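# Pour hazelnuts from bowl into jar, set bowl down

## Task

Transfer all of the hazelnuts from the small bowl into the open glass jar (pouring is allowed). Afterwards put the bowl back so it rests directly on the table, upside down or not. The jar has to finish upright and sitting directly on the table. It counts as a failure if the bowl or the jar is released, or falls, while nothing lies within a few millimetres beneath it. Anything that stays in place only because the robot holds it is not counted as done. At the end, open the hands and move the arms away.

## Robot and tools

Robot: two six-joint arms, left_arm and right_arm, each carrying the same five-finger right hand (so the hands are not mirrored; every hand axis and number means the same on both). The names are not image sides.

World frame (used in results): origin on the table top midway between the arms, +x out over the table, +z up, left_arm on the +y side. Positions in metres, orientation as quaternion wxyz, velocities in m/s and rad/s. Printed positions can be a little off, more so at long reach.

Hand point: a point fixed to the palm, 0.05 m in front of it, where index pad and thumb tip meet in a pinch. Its own axes: +z along straight fingers (fingertips 0.06-0.07 m beyond it), +y out of the palm, +x across the palm toward the little finger. A wrist bracket on the little-finger side sticks 0.03 m further along +y and 0.11 m across; it can collide. Rotating the hand, especially about x or y, shifts the point slightly.

The row (28 numbers, each in [-1, 1]), always full length even if one arm is idle: first left_arm dx, dy, dz, rx, ry, rz, then left_gripper little, ring, middle, index, thumb_bend, thumb_turn, force_limit, speed; then the same 14 for right_arm/right_gripper.
- dx..rz are an offset, not a pose: the target is measured from the hand point's pose in the latest result showing it (for a second or later call within one reply, from where the robot is when the action starts), expressed in the hand point's own axes. 1.0 = 0.6 m for dx/dy/dz and 180 degrees for rx/ry/rz, which form one rotation vector. All-zero offsets are not a pause: they pull the arm back to that reference pose. Each step the controller clips the command to within 100 mm and 16 degrees of the measured pose; position wins over orientation if both can't be met.
- Finger numbers are absolute targets: +1 straight/open, -1 fully curled. thumb_bend +1 straight, -1 bent. thumb_turn +1 beside the palm, -1 in front of it facing the fingers. Pinch: index -0.22, thumb_bend -0.75, thumb_turn -0.57. A whole-hand wrap with thumb turned fully in front fits objects 0.035-0.08 m wide; turn the thumb before arriving.
- force_limit maps -1..+1 to roughly 0..10 N fingertip stop load (0..15 N for the thumb motors); it only stops closing. speed maps -1..+1 to near zero..full (full travel 0.6 s). For a soft grip close at speed -0.9 or lower.
- No hand value means 'unchanged'. To keep a hand as it is, resend the eight numbers of its last executed row; before any, send hand_measured (six) plus hand_force_limit and hand_speed. A motor only starts when its target changes by 0.01 or more, then locks on arrival or at force_limit.

Tools:
- execute_actions {actions, pictures?}: actions is an empty list (just read the state, with pictures), or one item: {rows: up to 15 rows, steps: up to 15} where each row lasts one 1/30 s step and the final row repeats; or a wait {steps: up to 300} counted from the last result. Each action needs at least 4 steps; the last 4 run after the result is returned. Pictures come only with an empty list or pictures: true.
- move {target, speed, stop_force}: target is one 28-number row as above; each hand point travels a straight line to its offset target, both paths finishing together, 0.5-10 s long. speed in m/s, 0.002-0.5 (default 0.25; turning up to twice that in rad/s). stop_force in N, 13-80, shared by both arms: an arm's path stops when its wrist sensor feels that much extra push against its motion, then it backs off two steps. Use it only with slow, non-rotating moves; omit it when moving away from something you press on. Hand numbers are sent at the start. The result adds a move: line (done, off_target, moving, held, contact, fault) and limits (paced = pose clipped, held = steps blocked), plus distance to target.
- wait {seconds 0-10}: lets time pass without new commands.
- zoom_image {camera, region [x0,y0,x1,y1] pixels, max 504x504}: cameras cam_high (896x504), cam_left_wrist and cam_right_wrist (616x616 fisheye).
- show_instructions: shows the reference pages.
- finished_scene {scene}: ends and grades the current scene; irreversible.

Results: a state line per arm (pose, velocities), Wrist force/torque in the end effector's axes (noisy, offset up to ~5.5 N, saturate near 100 N; pressing on a surface reads as force pointing back into the arm), hand_measured, hand_stopped_by (moving, target, force, stalled, fault), hand_load_n (positive = pushed open; near 0 means a lost grip), Hand target lines, HELD marks, 'pose unreachable' lines, MOTOR HOT warnings. The simulation keeps running while you think.

Avoid: hard contact (arms are stiff; pressing past a surface causes a fault stop of 10 s; 150 N or joint torque limits trigger it), arms hitting or pressing each other, dropping or releasing the bowl or jar in the air, knocking anything off the table, long heavy holds (motors overheat at 85 °C), and jerky motion. Loose objects may get occasional small pushes.

Each tool is called as name(argument=value, ...) on one line, values as JSON.

## Session

execute_actions(actions=[])

Scene clock: 0.00 s of 6000.00 s.
left_arm: end_effector_position=(-0.1084, +1.0607, +0.6120) hand_measured=(+1.000, +1.000, +1.000, +1.000, +1.000, +1.000) hand_load_n=(+0.0, +0.0, +0.0, +0.0, +0.0, +0.0) hand_stopped_by=(target, target, target, target, target, target) hand_force_limit=0.00 hand_speed=-0.80 end_effector_quat_wxyz=(+0.031, +0.709, -0.705, -0.008) end_effector_velocity=(+0.000, +0.000, +0.001) end_effector_angular_velocity=(+0.002, -0.001, -0.000) | right_arm: end_effector_position=(+0.2585, -1.1966, +0.5736) hand_measured=(+1.000, +1.000, +1.000, +1.000, +1.000, +1.000) hand_load_n=(+0.0, +0.0, +0.0, +0.0, +0.0, +0.0) hand_stopped_by=(target, target, target, target, target, target) hand_force_limit=0.00 hand_speed=-0.80 end_effector_quat_wxyz=(-0.032, +0.599, +0.800, -0.011) end_effector_velocity=(+0.000, +0.000, -0.000) end_effector_angular_velocity=(+0.000, +0.000, +0.003)
Joint positions: left_arm=[ 1.267 -1.527  1.39   1.754  1.528 -1.871] | right_arm=[-1.825 -1.638  1.549  1.675  1.636 -1.946]
Joint velocities: left_arm=[-0.    -0.001 -0.001 -0.     0.     0.   ] | right_arm=[ 0.     0.    -0.     0.     0.    -0.002]
Wrist force (N, on the end effector, along its own x y z axes, offset not removed): no reading
Wrist torque (N m, same axes, about the end effector's origin, offset not removed): no reading
Hand target (left_arm): -0.108, +1.061, +0.612; +0.031, +0.709, -0.705, -0.008
Hand target (right_arm): +0.259, -1.197, +0.574; -0.032, +0.599, +0.800, -0.011
camera_calibration (this result's frames):
cam_left_wrist: T_world_to_cam=[[-0.997898, 0.0133404, 0.0634215, -0.16489], [0.045853, 0.836901, 0.54543, -1.23268], [-0.0458013, 0.547192, -0.835753, 0.0580886], [0, 0, 0, 1]] pos_world=[-0.105361, 1.00204, 0.731345]
cam_right_wrist: T_world_to_cam=[[0.986574, 0.133667, -0.0938388, -0.0358783], [0.162211, -0.868752, 0.467929, -1.34984], [-0.018976, -0.476868, -0.87877, 0.0637398], [0, 0, 0, 1]] pos_world=[0.255566, -1.13749, 0.684276]

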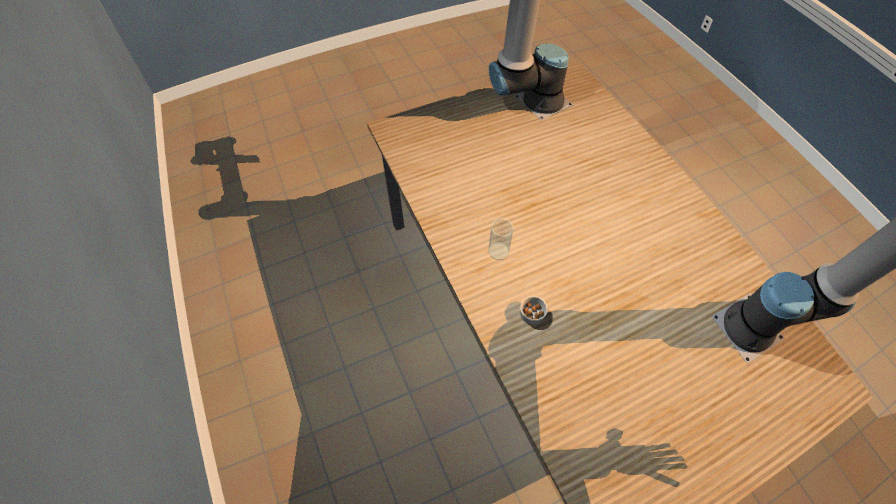

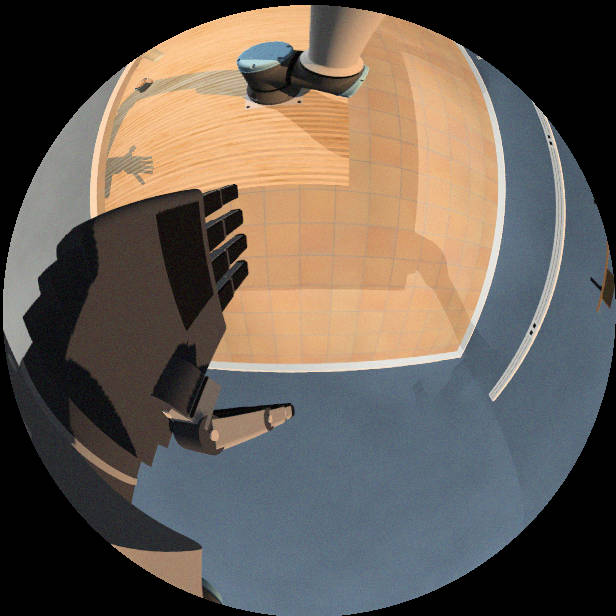

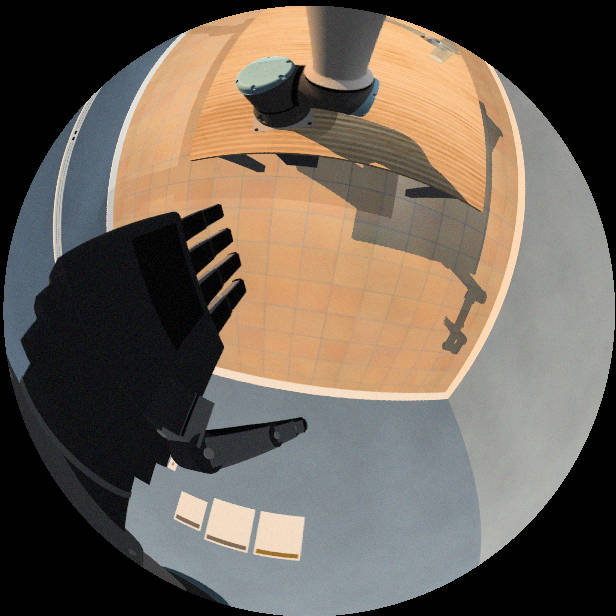

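zoom_image(camera="cam_high", region=[460, 210, 600, 340])

Region (460, 210, 600, 340) of cam_high's 896x504 image, scaled by 3.600, with more detail than that image has; it fills the top 468 rows of this view, and the rest is white.

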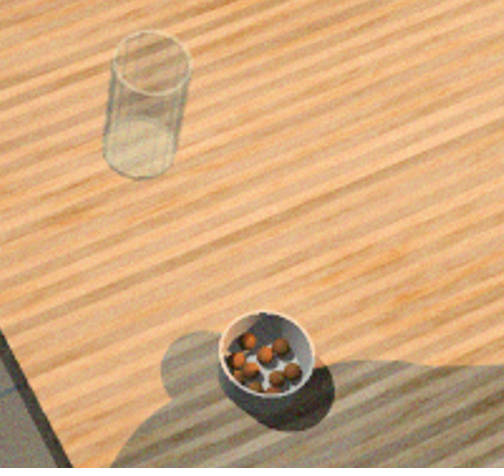

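move(target=[0,0,0,0,0,0,1,1,1,1,1,1,0,-0.8,0.29,0.775,0.168,0,0,0.34,1,1,1,1,1,-1,0,0], speed=0.4)

Scene clock: 2.37 s of 6000.00 s.
left_arm: end_effector_position=(-0.1084, +1.0607, +0.6120) hand_measured=(+1.000, +1.000, +1.000, +1.000, +1.000, +1.000) hand_load_n=(+0.0, +0.0, +0.0, +0.0, +0.0, +0.0) hand_stopped_by=(target, target, target, target, target, target) hand_force_limit=0.00 hand_speed=-0.80 end_effector_quat_wxyz=(+0.031, +0.709, -0.705, -0.008) end_effector_velocity=(-0.000, +0.000, +0.000) end_effector_angular_velocity=(-0.000, +0.000, +0.000) | right_arm: end_effector_position=(+0.6485, -0.8976, +0.4540) hand_measured=(+1.000, +1.000, +1.000, +1.000, +1.000, -1.000) hand_load_n=(+0.0, +0.0, +0.0, +0.0, +0.0, +0.0) hand_stopped_by=(target, target, target, target, target, target) hand_force_limit=0.00 hand_speed=0.00 end_effector_quat_wxyz=(-0.022, +0.923, +0.384, -0.025) end_effector_velocity=(+0.001, -0.000, +0.001) end_effector_angular_velocity=(-0.005, +0.005, -0.009)
Joint positions: left_arm=[ 1.267 -1.527  1.39   1.754  1.528 -1.871] | right_arm=[-0.595 -1.404  1.526  1.515  1.578  0.351]
Joint velocities: left_arm=[ 0.     0.    -0.001  0.001 -0.    -0.   ] | right_arm=[ 0.004  0.004 -0.006  0.003  0.005  0.013]
Wrist force (N, on the end effector, along its own x y z axes, offset not removed): left_arm=[5.3 -3.0 -0.2] | right_arm=[1.1 1.2 5.2]
Wrist torque (N m, same axes, about the end effector's origin, offset not removed): left_arm=[-0.08 -0.62 0.26] | right_arm=[0.22 -0.05 -0.11]
Hand target (left_arm): -0.108, +1.061, +0.612; +0.031, +0.709, -0.705, -0.008
Hand target (right_arm): +0.649, -0.898, +0.454; -0.022, +0.923, +0.384, -0.025
Off the commanded pose (left_arm): 0.000 m, 0 deg.
Off the commanded pose (right_arm): 0.001 m, 0 deg.
Kept back: nothing.
move: done
camera_calibration (this result's frames):
cam_left_wrist: T_world_to_cam=[[-0.997898, 0.0133404, 0.0634216, -0.16489], [0.045853, 0.836901, 0.54543, -1.23268], [-0.0458013, 0.547192, -0.835753, 0.0580886], [0, 0, 0, 1]] pos_world=[-0.105361, 1.00204, 0.731345]
cam_right_wrist: T_world_to_cam=[[0.589995, -0.802571, -0.0882431, -1.05752], [-0.656473, -0.540457, 0.52626, -0.298196], [-0.470052, -0.252561, -0.845733, 0.587456], [0, 0, 0, 1]] pos_world=[0.704308, -0.861528, 0.56044]

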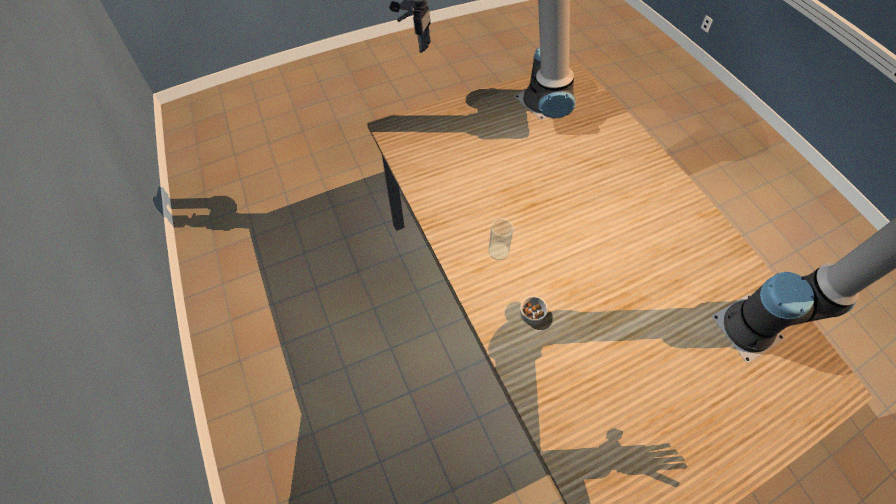

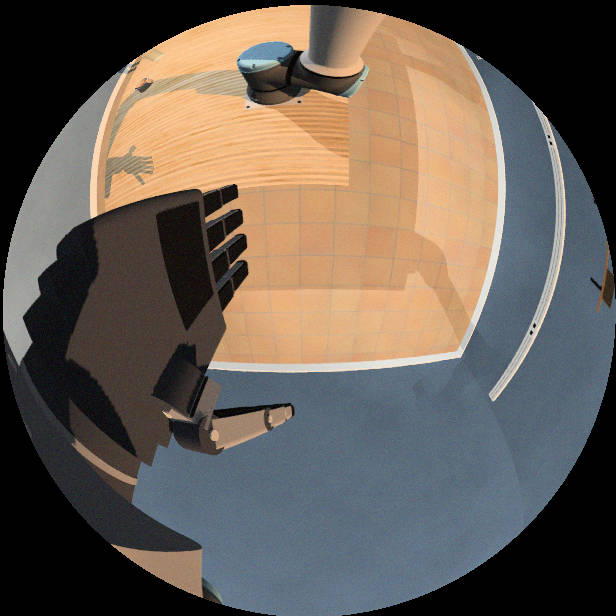

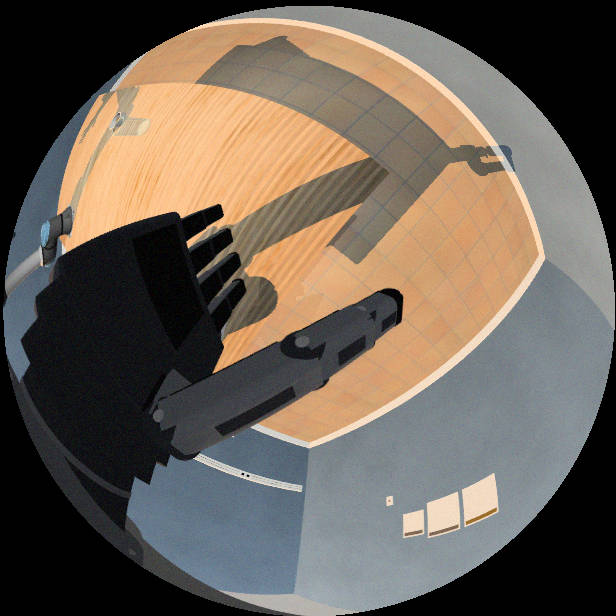

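move(target=[0,0,0,0,0,0,1,1,1,1,1,1,0,-0.8,0.638,-0.952,0.379,0.0156,0.453,0.024,1,1,1,1,1,-1,0,0], speed=0.35)

move(target=[0,0,0,0,0,0,1,1,1,1,1,1,0,-0.8,-0.04,-0.28,0.473,0,0,0,1,1,1,1,1,-1,0,0], speed=0.3)

move(target=[0,0,0,0,0,0,1,1,1,1,1,1,0,-0.8,-0.244,0.034,0.044,0,0,0,1,1,1,1,1,-1,0,0], speed=0.15)

Scene clock: 5.50 s of 6000.00 s.
left_arm: end_effector_position=(-0.1084, +1.0607, +0.6120) hand_measured=(+1.000, +1.000, +1.000, +1.000, +1.000, +1.000) hand_load_n=(+0.0, +0.0, +0.0, +0.0, +0.0, +0.0) hand_stopped_by=(target, target, target, target, target, target) hand_force_limit=0.00 hand_speed=-0.80 end_effector_quat_wxyz=(+0.031, +0.709, -0.705, -0.008) end_effector_velocity=(+0.000, +0.000, +0.000) end_effector_angular_velocity=(+0.000, -0.000, +0.000) | right_arm: end_effector_position=(+0.5004, -0.2196, +0.2497) hand_measured=(+1.000, +1.000, +1.000, +1.000, +1.000, -1.000) hand_load_n=(+0.0, +0.0, +0.0, +0.0, +0.0, +0.0) hand_stopped_by=(target, target, target, target, target, target) hand_force_limit=0.00 hand_speed=0.00 end_effector_quat_wxyz=(-0.286, +0.727, +0.244, +0.574) end_effector_velocity=(+0.001, +0.002, -0.000) end_effector_angular_velocity=(+0.002, -0.006, -0.005)
Joint positions: left_arm=[ 1.267 -1.527  1.39   1.754  1.528 -1.871] | right_arm=[ 0.542 -1.599  2.236 -0.458  1.491  1.696]
Joint velocities: left_arm=[ 0.  0. -0. -0.  0. -0.] | right_arm=[ 0.005  0.005 -0.001 -0.01   0.011 -0.   ]
Wrist force (N, on the end effector, along its own x y z axes, offset not removed): left_arm=[2.4 -0.2 1.4] | right_arm=[0.2 2.6 2.4]
Wrist torque (N m, same axes, about the end effector's origin, offset not removed): left_arm=[0.39 -0.50 0.12] | right_arm=[0.38 0.07 0.14]
Hand target (left_arm): -0.108, +1.061, +0.612; +0.031, +0.709, -0.705, -0.008
Hand target (right_arm): +0.501, -0.219, +0.250; -0.286, +0.727, +0.244, +0.574
Off the commanded pose (left_arm): 0.000 m, 0 deg.
Off the commanded pose (right_arm): 0.001 m, 0 deg.
Kept back: nothing.
move: done
camera_calibration (this result's frames):
cam_left_wrist: T_world_to_cam=[[-0.997898, 0.0133405, 0.0634215, -0.16489], [0.0458531, 0.836901, 0.54543, -1.23268], [-0.0458012, 0.547192, -0.835753, 0.0580886], [0, 0, 0, 1]] pos_world=[-0.105361, 1.00204, 0.731344]
cam_right_wrist: T_world_to_cam=[[0.665163, -0.688657, -0.288635, -0.406578], [-0.614203, -0.284784, -0.735971, 0.428703], [0.424632, 0.666821, -0.612403, 0.212166], [0, 0, 0, 1]] pos_world=[0.443659, -0.299382, 0.328091]

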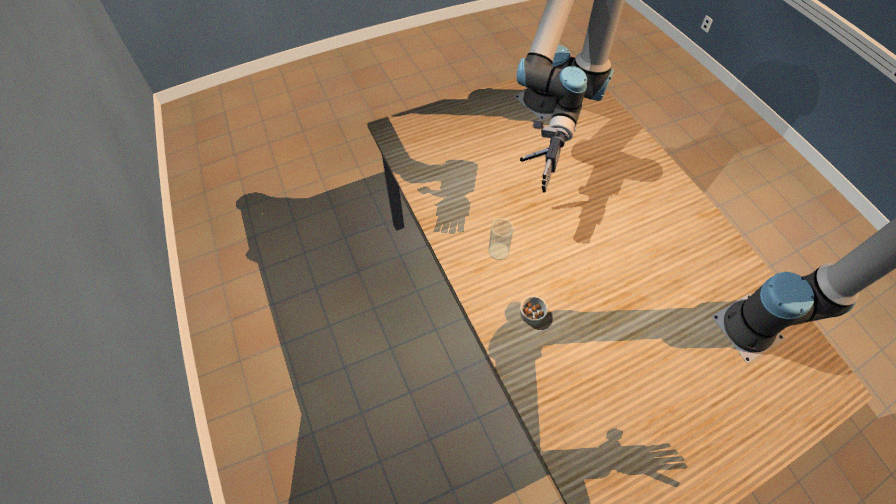

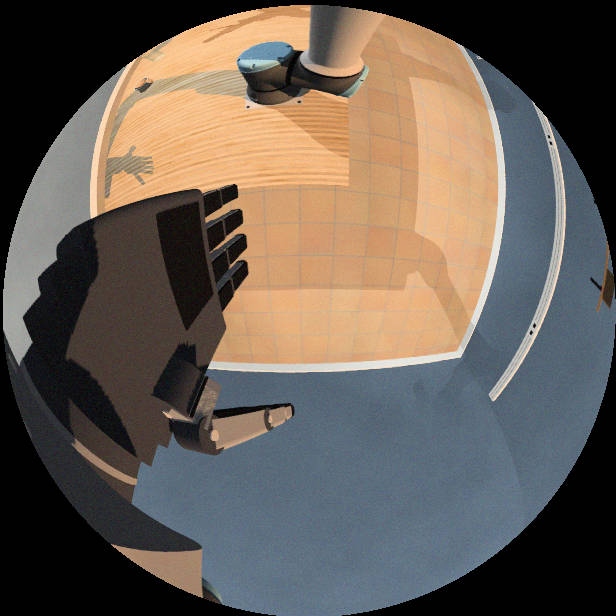

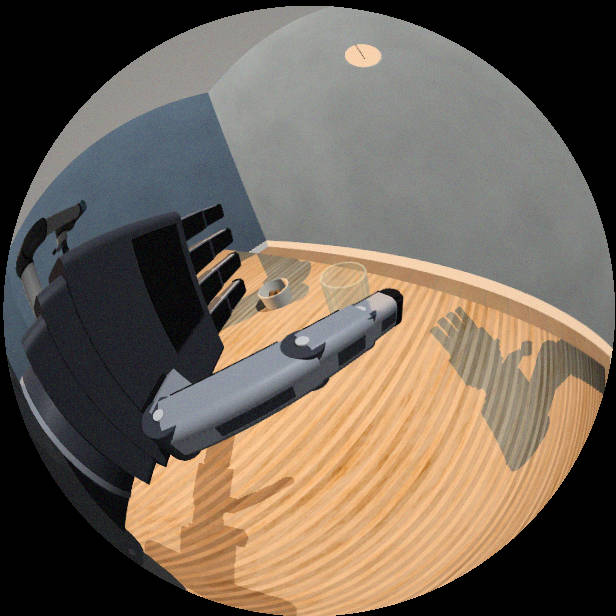

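Scene clock: 7.23 s of 6000.00 s.
left_arm: end_effector_position=(-0.1084, +1.0607, +0.6120) hand_measured=(+1.000, +1.000, +1.000, +1.000, +1.000, +1.000) hand_load_n=(+0.0, +0.0, +0.0, +0.0, +0.0, +0.0) hand_stopped_by=(target, target, target, target, target, target) hand_force_limit=0.00 hand_speed=-0.80 end_effector_quat_wxyz=(+0.031, +0.709, -0.705, -0.008) end_effector_velocity=(+0.000, -0.000, -0.000) end_effector_angular_velocity=(-0.001, +0.000, -0.000) | right_arm: end_effector_position=(+0.5778, +0.0978, +0.1996) hand_measured=(+1.000, +1.000, +1.000, +1.000, +1.000, -1.000) hand_load_n=(+0.0, +0.0, +0.0, +0.0, +0.0, +0.0) hand_stopped_by=(target, target, target, target, target, target) hand_force_limit=0.00 hand_speed=0.00 end_effector_quat_wxyz=(-0.286, +0.727, +0.244, +0.574) end_effector_velocity=(+0.001, +0.002, +0.001) end_effector_angular_velocity=(+0.000, -0.001, +0.000)
Joint positions: left_arm=[ 1.267 -1.527  1.39   1.754  1.528 -1.871] | right_arm=[ 0.806 -1.059  1.637 -0.396  1.751  1.743]
Joint velocities: left_arm=[-0.001 -0.     0.001  0.    -0.    -0.   ] | right_arm=[ 0.     0.002 -0.005  0.002  0.    -0.001]
Wrist force (N, on the end effector, along its own x y z axes, offset not removed): left_arm=[3.1 -3.9 1.7] | right_arm=[-4.5 5.3 1.6]
Wrist torque (N m, same axes, about the end effector's origin, offset not removed): left_arm=[-0.12 -0.44 0.15] | right_arm=[0.76 0.87 -0.06]
Hand target (left_arm): -0.108, +1.061, +0.612; +0.031, +0.709, -0.705, -0.008
Hand target (right_arm): +0.578, +0.098, +0.200; -0.286, +0.727, +0.244, +0.574
Off the commanded pose (left_arm): 0.000 m, 0 deg.
Off the commanded pose (right_arm): 0.001 m, 0 deg.
Kept back: nothing.
move: done
camera_calibration (this result's frames):
cam_left_wrist: T_world_to_cam=[[-0.997898, 0.0133403, 0.0634215, -0.16489], [0.0458529, 0.836901, 0.54543, -1.23268], [-0.0458013, 0.547192, -0.835753, 0.0580883], [0, 0, 0, 1]] pos_world=[-0.105361, 1.00204, 0.731345]
cam_right_wrist: T_world_to_cam=[[0.665187, -0.688626, -0.288654, -0.253974], [-0.614194, -0.284785, -0.735978, 0.529707], [0.424609, 0.666852, -0.612385, -0.0629707], [0, 0, 0, 1]] pos_world=[0.521021, 0.0179519, 0.27798]

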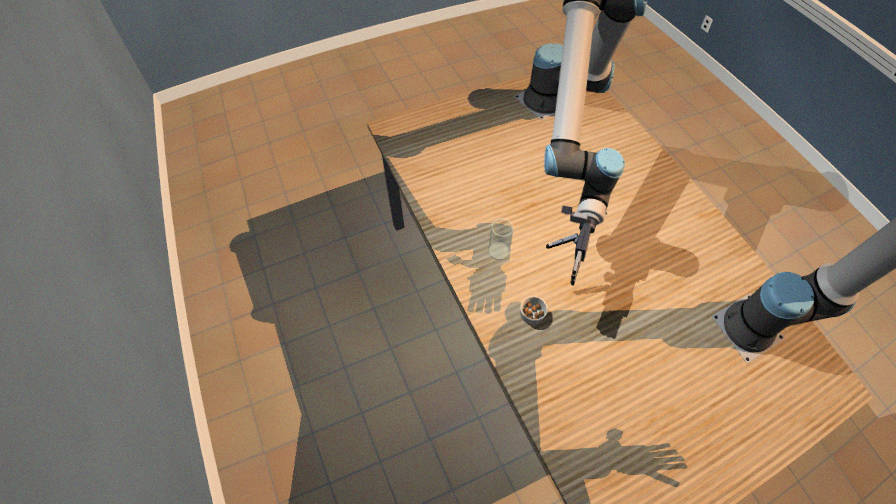

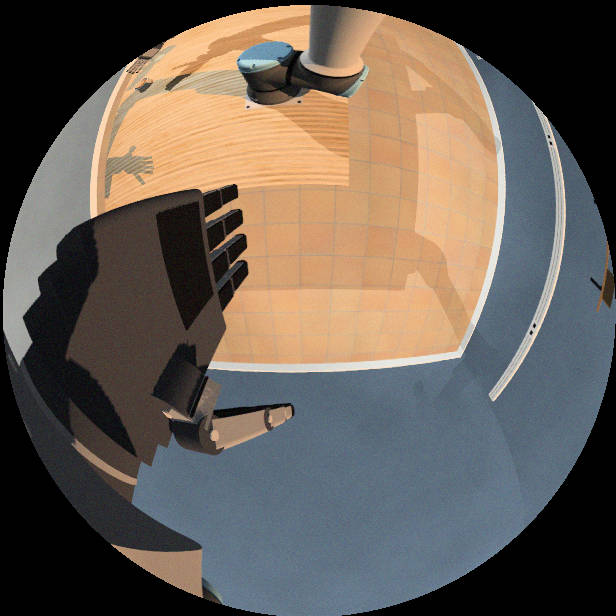

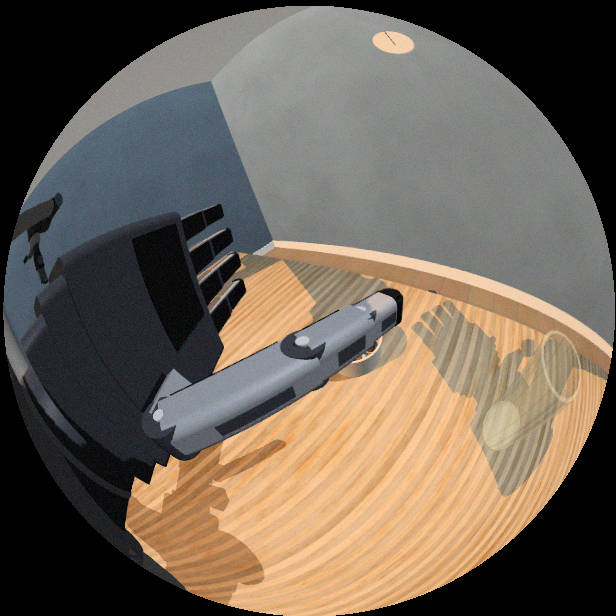

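Scene clock: 8.73 s of 6000.00 s.
left_arm: end_effector_position=(-0.1084, +1.0607, +0.6120) hand_measured=(+1.000, +1.000, +1.000, +1.000, +1.000, +1.000) hand_load_n=(+0.0, +0.0, +0.0, +0.0, +0.0, +0.0) hand_stopped_by=(target, target, target, target, target, target) hand_force_limit=0.00 hand_speed=-0.80 end_effector_quat_wxyz=(+0.031, +0.709, -0.705, -0.008) end_effector_velocity=(-0.000, +0.000, +0.000) end_effector_angular_velocity=(+0.001, -0.000, +0.000) | right_arm: end_effector_position=(+0.5775, +0.0979, +0.0497) hand_measured=(+1.000, +1.000, +1.000, +1.000, +1.000, -1.000) hand_load_n=(+0.0, +0.0, +0.0, +0.0, +0.0, +0.0) hand_stopped_by=(target, target, target, target, target, target) hand_force_limit=0.00 hand_speed=0.00 end_effector_quat_wxyz=(-0.286, +0.727, +0.244, +0.574) end_effector_velocity=(+0.001, +0.001, -0.000) end_effector_angular_velocity=(+0.002, -0.001, +0.001)
Joint positions: left_arm=[ 1.267 -1.527  1.39   1.754  1.528 -1.871] | right_arm=[ 0.807 -0.903  1.7   -0.616  1.751  1.743]
Joint velocities: left_arm=[ 0.     0.    -0.001 -0.    -0.     0.   ] | right_arm=[-0.     0.002 -0.002 -0.002 -0.001 -0.   ]
Wrist force (N, on the end effector, along its own x y z axes, offset not removed): left_arm=[3.4 -1.8 -2.5] | right_arm=[-0.8 -2.7 1.2]
Wrist torque (N m, same axes, about the end effector's origin, offset not removed): left_arm=[0.39 -0.26 0.33] | right_arm=[-0.36 0.42 -0.20]
Hand target (left_arm): -0.108, +1.061, +0.612; +0.031, +0.709, -0.705, -0.008
Hand target (right_arm): +0.577, +0.098, +0.050; -0.286, +0.727, +0.244, +0.574
Off the commanded pose (left_arm): 0.000 m, 0 deg.
Off the commanded pose (right_arm): 0.000 m, 0 deg.
Kept back: nothing.
move: done
camera_calibration (this result's frames):
cam_left_wrist: T_world_to_cam=[[-0.997898, 0.0133403, 0.0634216, -0.16489], [0.0458529, 0.836901, 0.54543, -1.23268], [-0.0458014, 0.547191, -0.835753, 0.0580888], [0, 0, 0, 1]] pos_world=[-0.105361, 1.00204, 0.731345]
cam_right_wrist: T_world_to_cam=[[0.665155, -0.688626, -0.288726, -0.296904], [-0.614253, -0.284753, -0.735941, 0.419204], [0.424572, 0.666866, -0.612396, -0.154718], [0, 0, 0, 1]] pos_world=[0.520674, 0.0180904, 0.128037]

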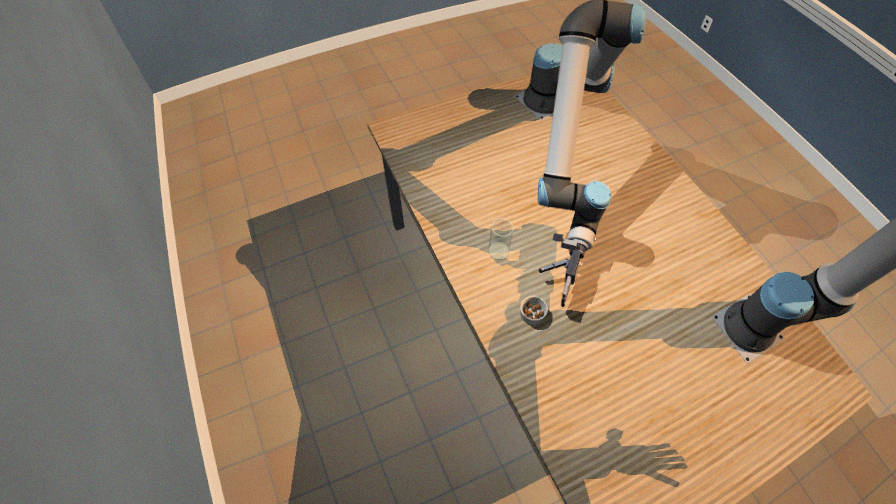

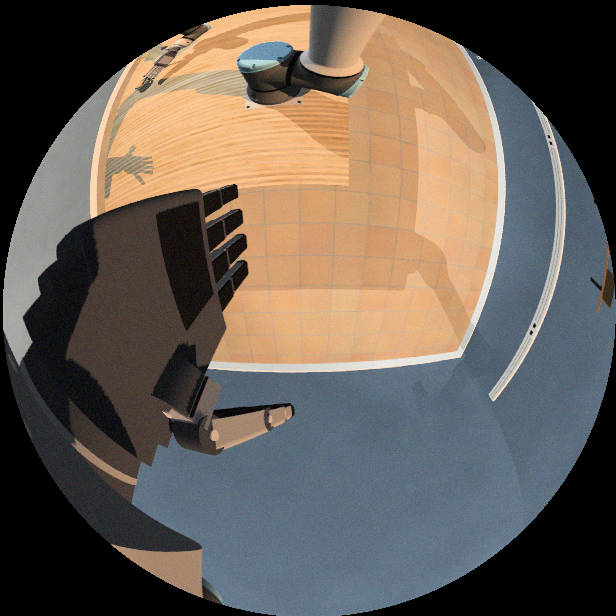

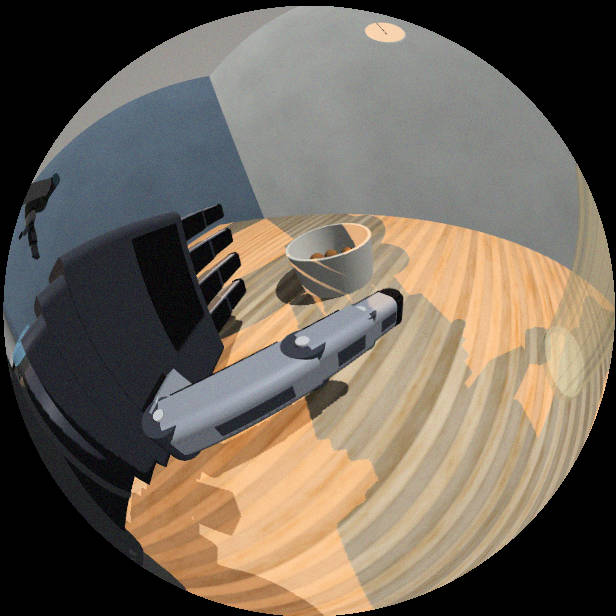

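move(target=[0,0,0,0,0,0,1,1,1,1,1,1,0,-0.8,-0.017,0.011,0.155,0,0,0,1,1,1,1,1,-1,0,0], speed=0.05)

zoom_image(camera="cam_high", region=[490, 250, 610, 350])

Scene clock: 11.23 s of 6000.00 s.
left_arm: end_effector_position=(-0.1084, +1.0607, +0.6120) hand_measured=(+1.000, +1.000, +1.000, +1.000, +1.000, +1.000) hand_load_n=(+0.0, +0.0, +0.0, +0.0, +0.0, +0.0) hand_stopped_by=(target, target, target, target, target, target) hand_force_limit=0.00 hand_speed=-0.80 end_effector_quat_wxyz=(+0.031, +0.709, -0.705, -0.008) end_effector_velocity=(-0.000, -0.000, -0.000) end_effector_angular_velocity=(-0.000, +0.000, +0.000) | right_arm: end_effector_position=(+0.6443, +0.1577, +0.0224) hand_measured=(+1.000, +1.000, +1.000, +1.000, +1.000, -1.000) hand_load_n=(+0.0, +0.0, +0.0, +0.0, +0.0, +0.0) hand_stopped_by=(target, target, target, target, target, target) hand_force_limit=0.00 hand_speed=0.00 end_effector_quat_wxyz=(-0.286, +0.727, +0.244, +0.574) end_effector_velocity=(+0.000, +0.001, -0.001) end_effector_angular_velocity=(-0.000, +0.001, +0.000)
Joint positions: left_arm=[ 1.267 -1.527  1.39   1.754  1.528 -1.871] | right_arm=[ 0.781 -0.775  1.51  -0.555  1.726  1.738]
Joint velocities: left_arm=[ 0.    -0.     0.001 -0.    -0.     0.   ] | right_arm=[ 0.     0.002 -0.003  0.001 -0.     0.   ]
Wrist force (N, on the end effector, along its own x y z axes, offset not removed): left_arm=[5.8 -5.6 4.3] | right_arm=[-4.6 -3.4 2.9]
Wrist torque (N m, same axes, about the end effector's origin, offset not removed): left_arm=[-0.66 -0.85 0.44] | right_arm=[-0.71 0.59 -0.31]
Hand target (left_arm): -0.108, +1.061, +0.612; +0.031, +0.709, -0.705, -0.008
Hand target (right_arm): +0.644, +0.158, +0.022; -0.286, +0.727, +0.244, +0.574
Off the commanded pose (left_arm): 0.000 m, 0 deg.
Off the commanded pose (right_arm): 0.000 m, 0 deg.
Kept back: nothing.
move: done
camera_calibration (this result's frames):
cam_left_wrist: T_world_to_cam=[[-0.997898, 0.0133404, 0.0634216, -0.16489], [0.045853, 0.836901, 0.54543, -1.23268], [-0.0458013, 0.547191, -0.835753, 0.0580888], [0, 0, 0, 1]] pos_world=[-0.105361, 1.00204, 0.731345]
cam_right_wrist: T_world_to_cam=[[0.665163, -0.688619, -0.288726, -0.308085], [-0.614244, -0.284749, -0.73595, 0.457237], [0.424575, 0.666875, -0.612384, -0.239609], [0, 0, 0, 1]] pos_world=[0.587514, 0.0778338, 0.100819]

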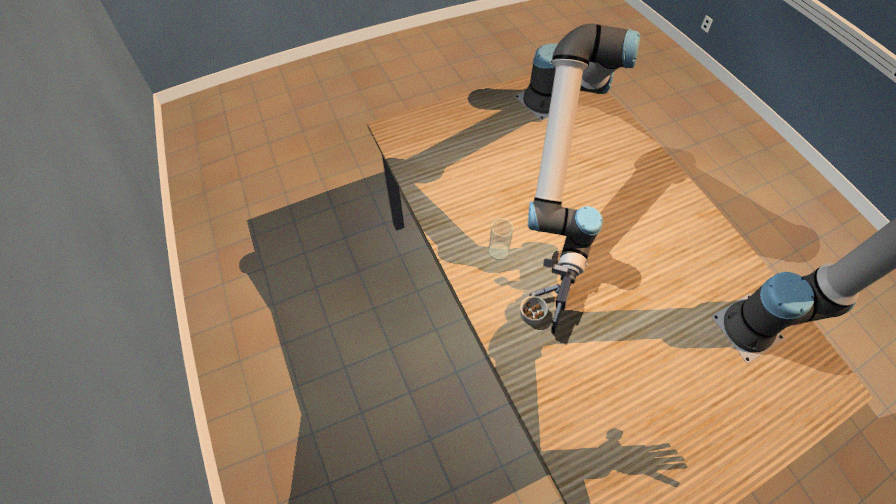

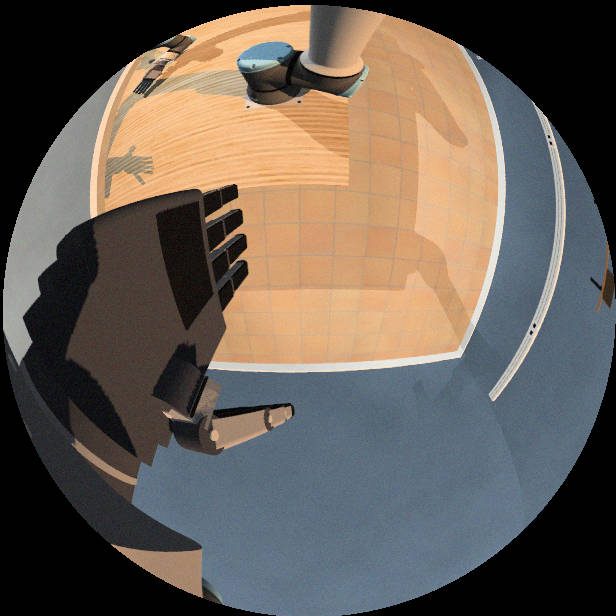

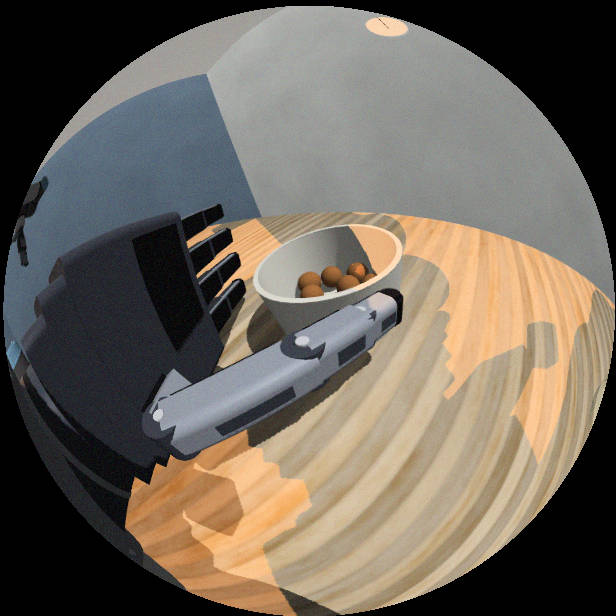

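Region (490, 250, 610, 350) of cam_high's 896x504 image, scaled by 4.200, with more detail than that image has.

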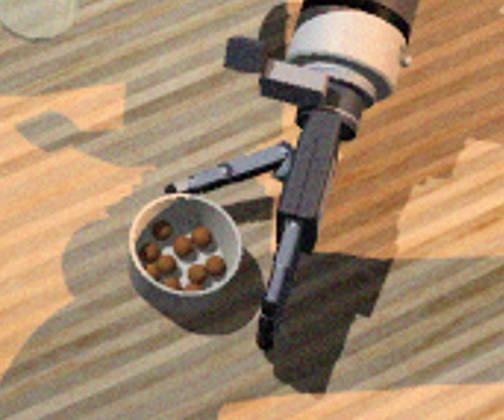

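move(target=[0,0,0,0,0,0,1,1,1,1,1,1,0,-0.8,0.001,0.034,0.031,0,0,0,1,1,1,1,1,-1,0,0], speed=0.02)

zoom_image(camera="cam_high", region=[490, 250, 610, 350])

Scene clock: 13.13 s of 6000.00 s.
left_arm: end_effector_position=(-0.1084, +1.0607, +0.6120) hand_measured=(+1.000, +1.000, +1.000, +1.000, +1.000, +1.000) hand_load_n=(+0.0, +0.0, +0.0, +0.0, +0.0, +0.0) hand_stopped_by=(target, target, target, target, target, target) hand_force_limit=0.00 hand_speed=-0.80 end_effector_quat_wxyz=(+0.031, +0.709, -0.705, -0.008) end_effector_velocity=(-0.000, -0.000, +0.000) end_effector_angular_velocity=(-0.000, -0.000, +0.000) | right_arm: end_effector_position=(+0.6712, +0.1560, +0.0169) hand_measured=(+1.000, +1.000, +1.000, +1.000, +1.000, -1.000) hand_load_n=(+0.0, +0.0, +0.0, +0.0, +0.0, +0.0) hand_stopped_by=(target, target, target, target, target, target) hand_force_limit=0.00 hand_speed=0.00 end_effector_quat_wxyz=(-0.286, +0.727, +0.244, +0.574) end_effector_velocity=(+0.002, -0.002, -0.001) end_effector_angular_velocity=(-0.000, +0.002, -0.002)
Joint positions: left_arm=[ 1.267 -1.527  1.39   1.754  1.528 -1.871] | right_arm=[ 0.755 -0.757  1.486 -0.55   1.7    1.733]
Joint velocities: left_arm=[ 0. -0.  0.  0.  0. -0.] | right_arm=[-0.003  0.001 -0.     0.    -0.001  0.001]
Wrist force (N, on the end effector, along its own x y z axes, offset not removed): left_arm=[4.4 -3.4 0.8] | right_arm=[-2.6 -3.0 -0.8]
Wrist torque (N m, same axes, about the end effector's origin, offset not removed): left_arm=[-0.16 -0.60 0.29] | right_arm=[-0.28 0.84 -0.14]
Hand target (left_arm): -0.108, +1.061, +0.612; +0.031, +0.709, -0.705, -0.008
Hand target (right_arm): +0.671, +0.156, +0.017; -0.286, +0.727, +0.244, +0.574
Off the commanded pose (left_arm): 0.000 m, 0 deg.
Off the commanded pose (right_arm): 0.000 m, 0 deg.
Kept back: nothing.
move: done
camera_calibration (this result's frames):
cam_left_wrist: T_world_to_cam=[[-0.997898, 0.0133404, 0.0634216, -0.16489], [0.045853, 0.836901, 0.54543, -1.23268], [-0.0458013, 0.547192, -0.835753, 0.0580886], [0, 0, 0, 1]] pos_world=[-0.105361, 1.00204, 0.731345]
cam_right_wrist: T_world_to_cam=[[0.665159, -0.688623, -0.288725, -0.328665], [-0.614241, -0.284742, -0.735955, 0.469226], [0.424583, 0.666874, -0.612379, -0.25328], [0, 0, 0, 1]] pos_world=[0.614371, 0.076188, 0.0953314]

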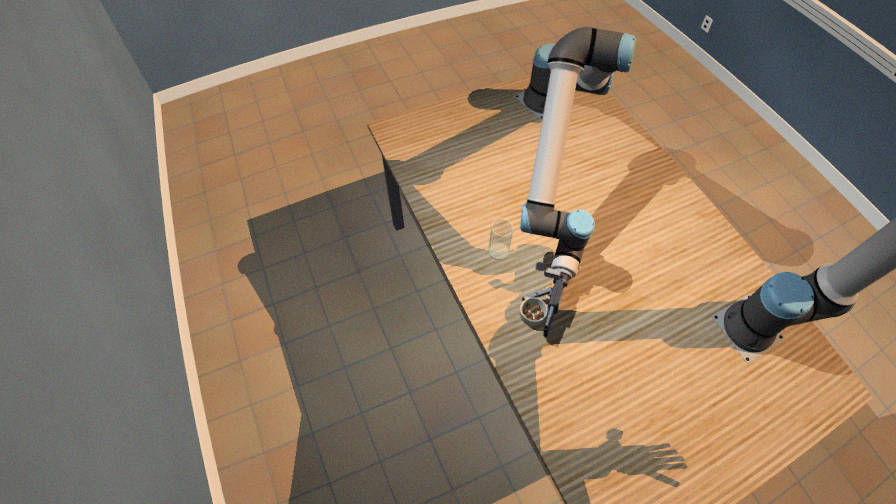

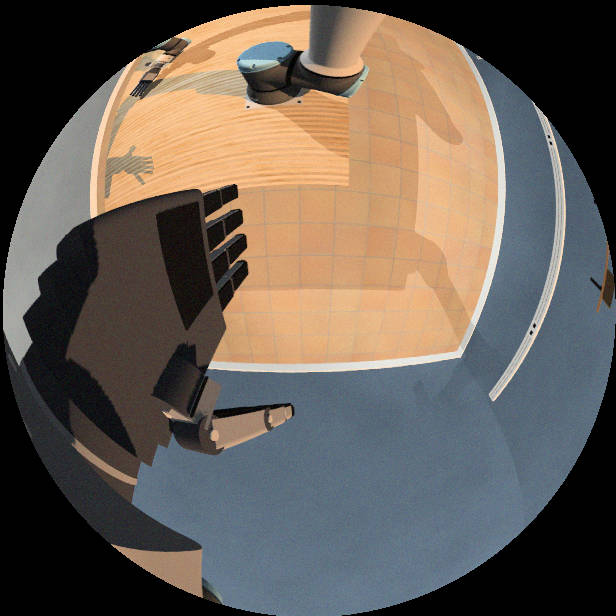

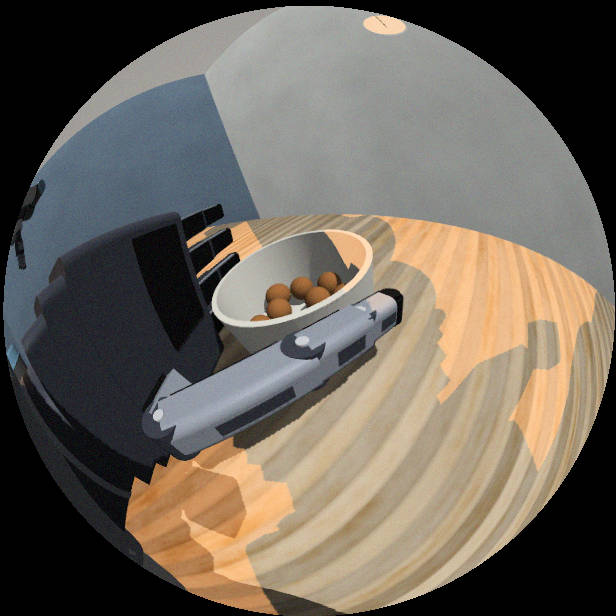

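Region (490, 250, 610, 350) of cam_high's 896x504 image, scaled by 4.200, with more detail than that image has.

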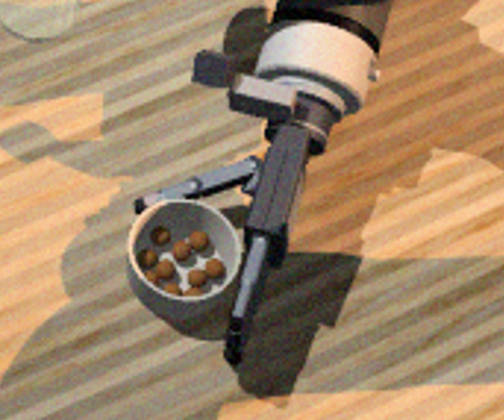

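move(target=[0,0,0,0,0,0,1,1,1,1,1,1,0,-0.8,0,0,0,0,0,0,1,1,-0.5,-0.5,-0.3,-1,0.6,-0.8])

zoom_image(camera="cam_high", region=[490, 250, 610, 350])

Scene clock: 15.27 s of 6000.00 s.
left_arm: end_effector_position=(-0.1084, +1.0607, +0.6120) hand_measured=(+1.000, +1.000, +1.000, +1.000, +1.000, +1.000) hand_load_n=(+0.0, +0.0, +0.0, +0.0, +0.0, +0.0) hand_stopped_by=(target, target, target, target, target, target) hand_force_limit=0.00 hand_speed=-0.80 end_effector_quat_wxyz=(+0.031, +0.709, -0.705, -0.008) end_effector_velocity=(+0.000, +0.000, -0.000) end_effector_angular_velocity=(+0.000, -0.000, -0.000) | right_arm: end_effector_position=(+0.6712, +0.1560, +0.0170) hand_measured=(+1.000, +1.000, +0.516, +0.460, +0.736, -1.000) hand_load_n=(+0.0, +0.0, +5.5, +8.0, +17.5, +3.0) hand_stopped_by=(target, target, force, force, force, target) hand_force_limit=0.60 hand_speed=-0.80 end_effector_quat_wxyz=(-0.286, +0.727, +0.244, +0.574) end_effector_velocity=(+0.000, +0.000, +0.001) end_effector_angular_velocity=(+0.002, +0.000, -0.000)
Joint positions: left_arm=[ 1.267 -1.527  1.39   1.754  1.528 -1.871] | right_arm=[ 0.755 -0.757  1.486 -0.55   1.7    1.733]
Joint velocities: left_arm=[-0.    -0.     0.    -0.001  0.     0.   ] | right_arm=[-0.    -0.    -0.001  0.     0.     0.001]
Wrist force (N, on the end effector, along its own x y z axes, offset not removed): left_arm=[1.8 -1.7 0.8] | right_arm=[4.7 1.3 0.9]
Wrist torque (N m, same axes, about the end effector's origin, offset not removed): left_arm=[0.06 -0.22 0.27] | right_arm=[0.84 0.62 0.29]
Hand target (left_arm): -0.108, +1.061, +0.612; +0.031, +0.709, -0.705, -0.008
Hand target (right_arm): +0.671, +0.156, +0.017; -0.286, +0.727, +0.244, +0.574
Off the commanded pose (left_arm): 0.000 m, 0 deg.
Off the commanded pose (right_arm): 0.000 m, 0 deg.
Kept back: nothing.
move: done
camera_calibration (this result's frames):
cam_left_wrist: T_world_to_cam=[[-0.997898, 0.0133405, 0.0634215, -0.16489], [0.0458531, 0.836901, 0.54543, -1.23268], [-0.0458012, 0.547192, -0.835753, 0.0580885], [0, 0, 0, 1]] pos_world=[-0.105361, 1.00204, 0.731345]
cam_right_wrist: T_world_to_cam=[[0.665168, -0.688624, -0.288703, -0.328663], [-0.614221, -0.284746, -0.73597, 0.469226], [0.424599, 0.666871, -0.612371, -0.253281], [0, 0, 0, 1]] pos_world=[0.614368, 0.0761908, 0.095349]

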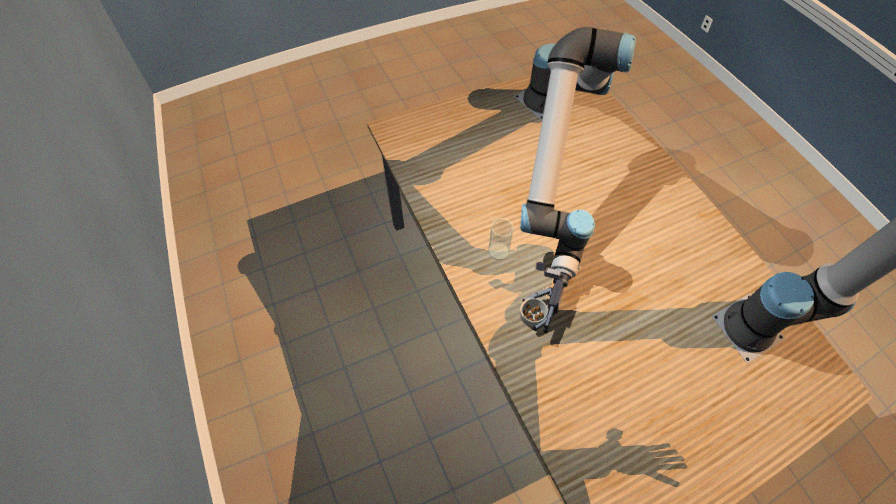

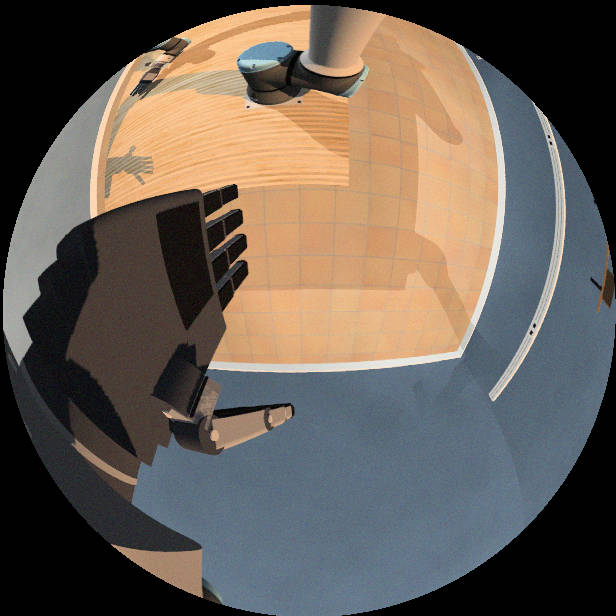

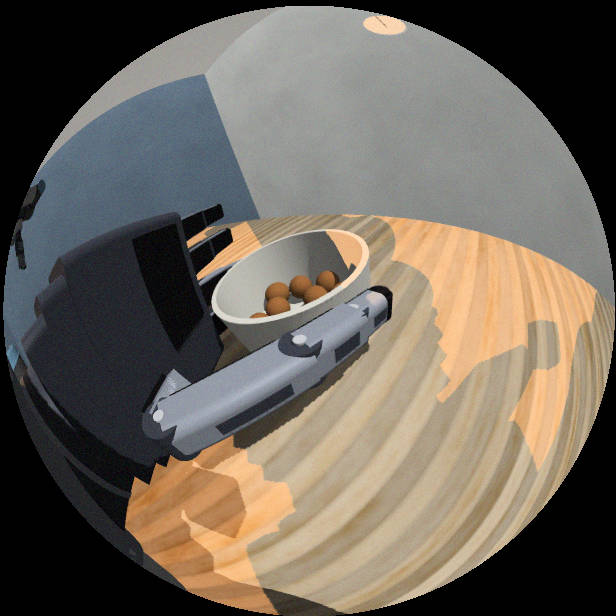

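Region (490, 250, 610, 350) of cam_high's 896x504 image, scaled by 4.200, with more detail than that image has.

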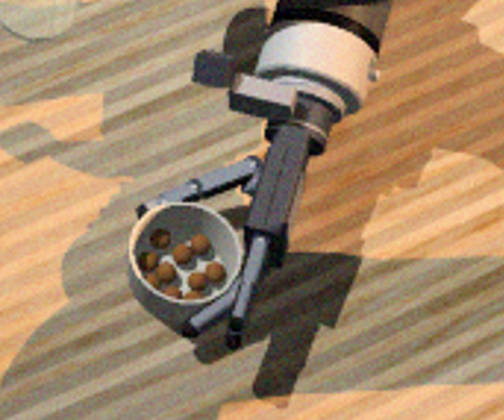

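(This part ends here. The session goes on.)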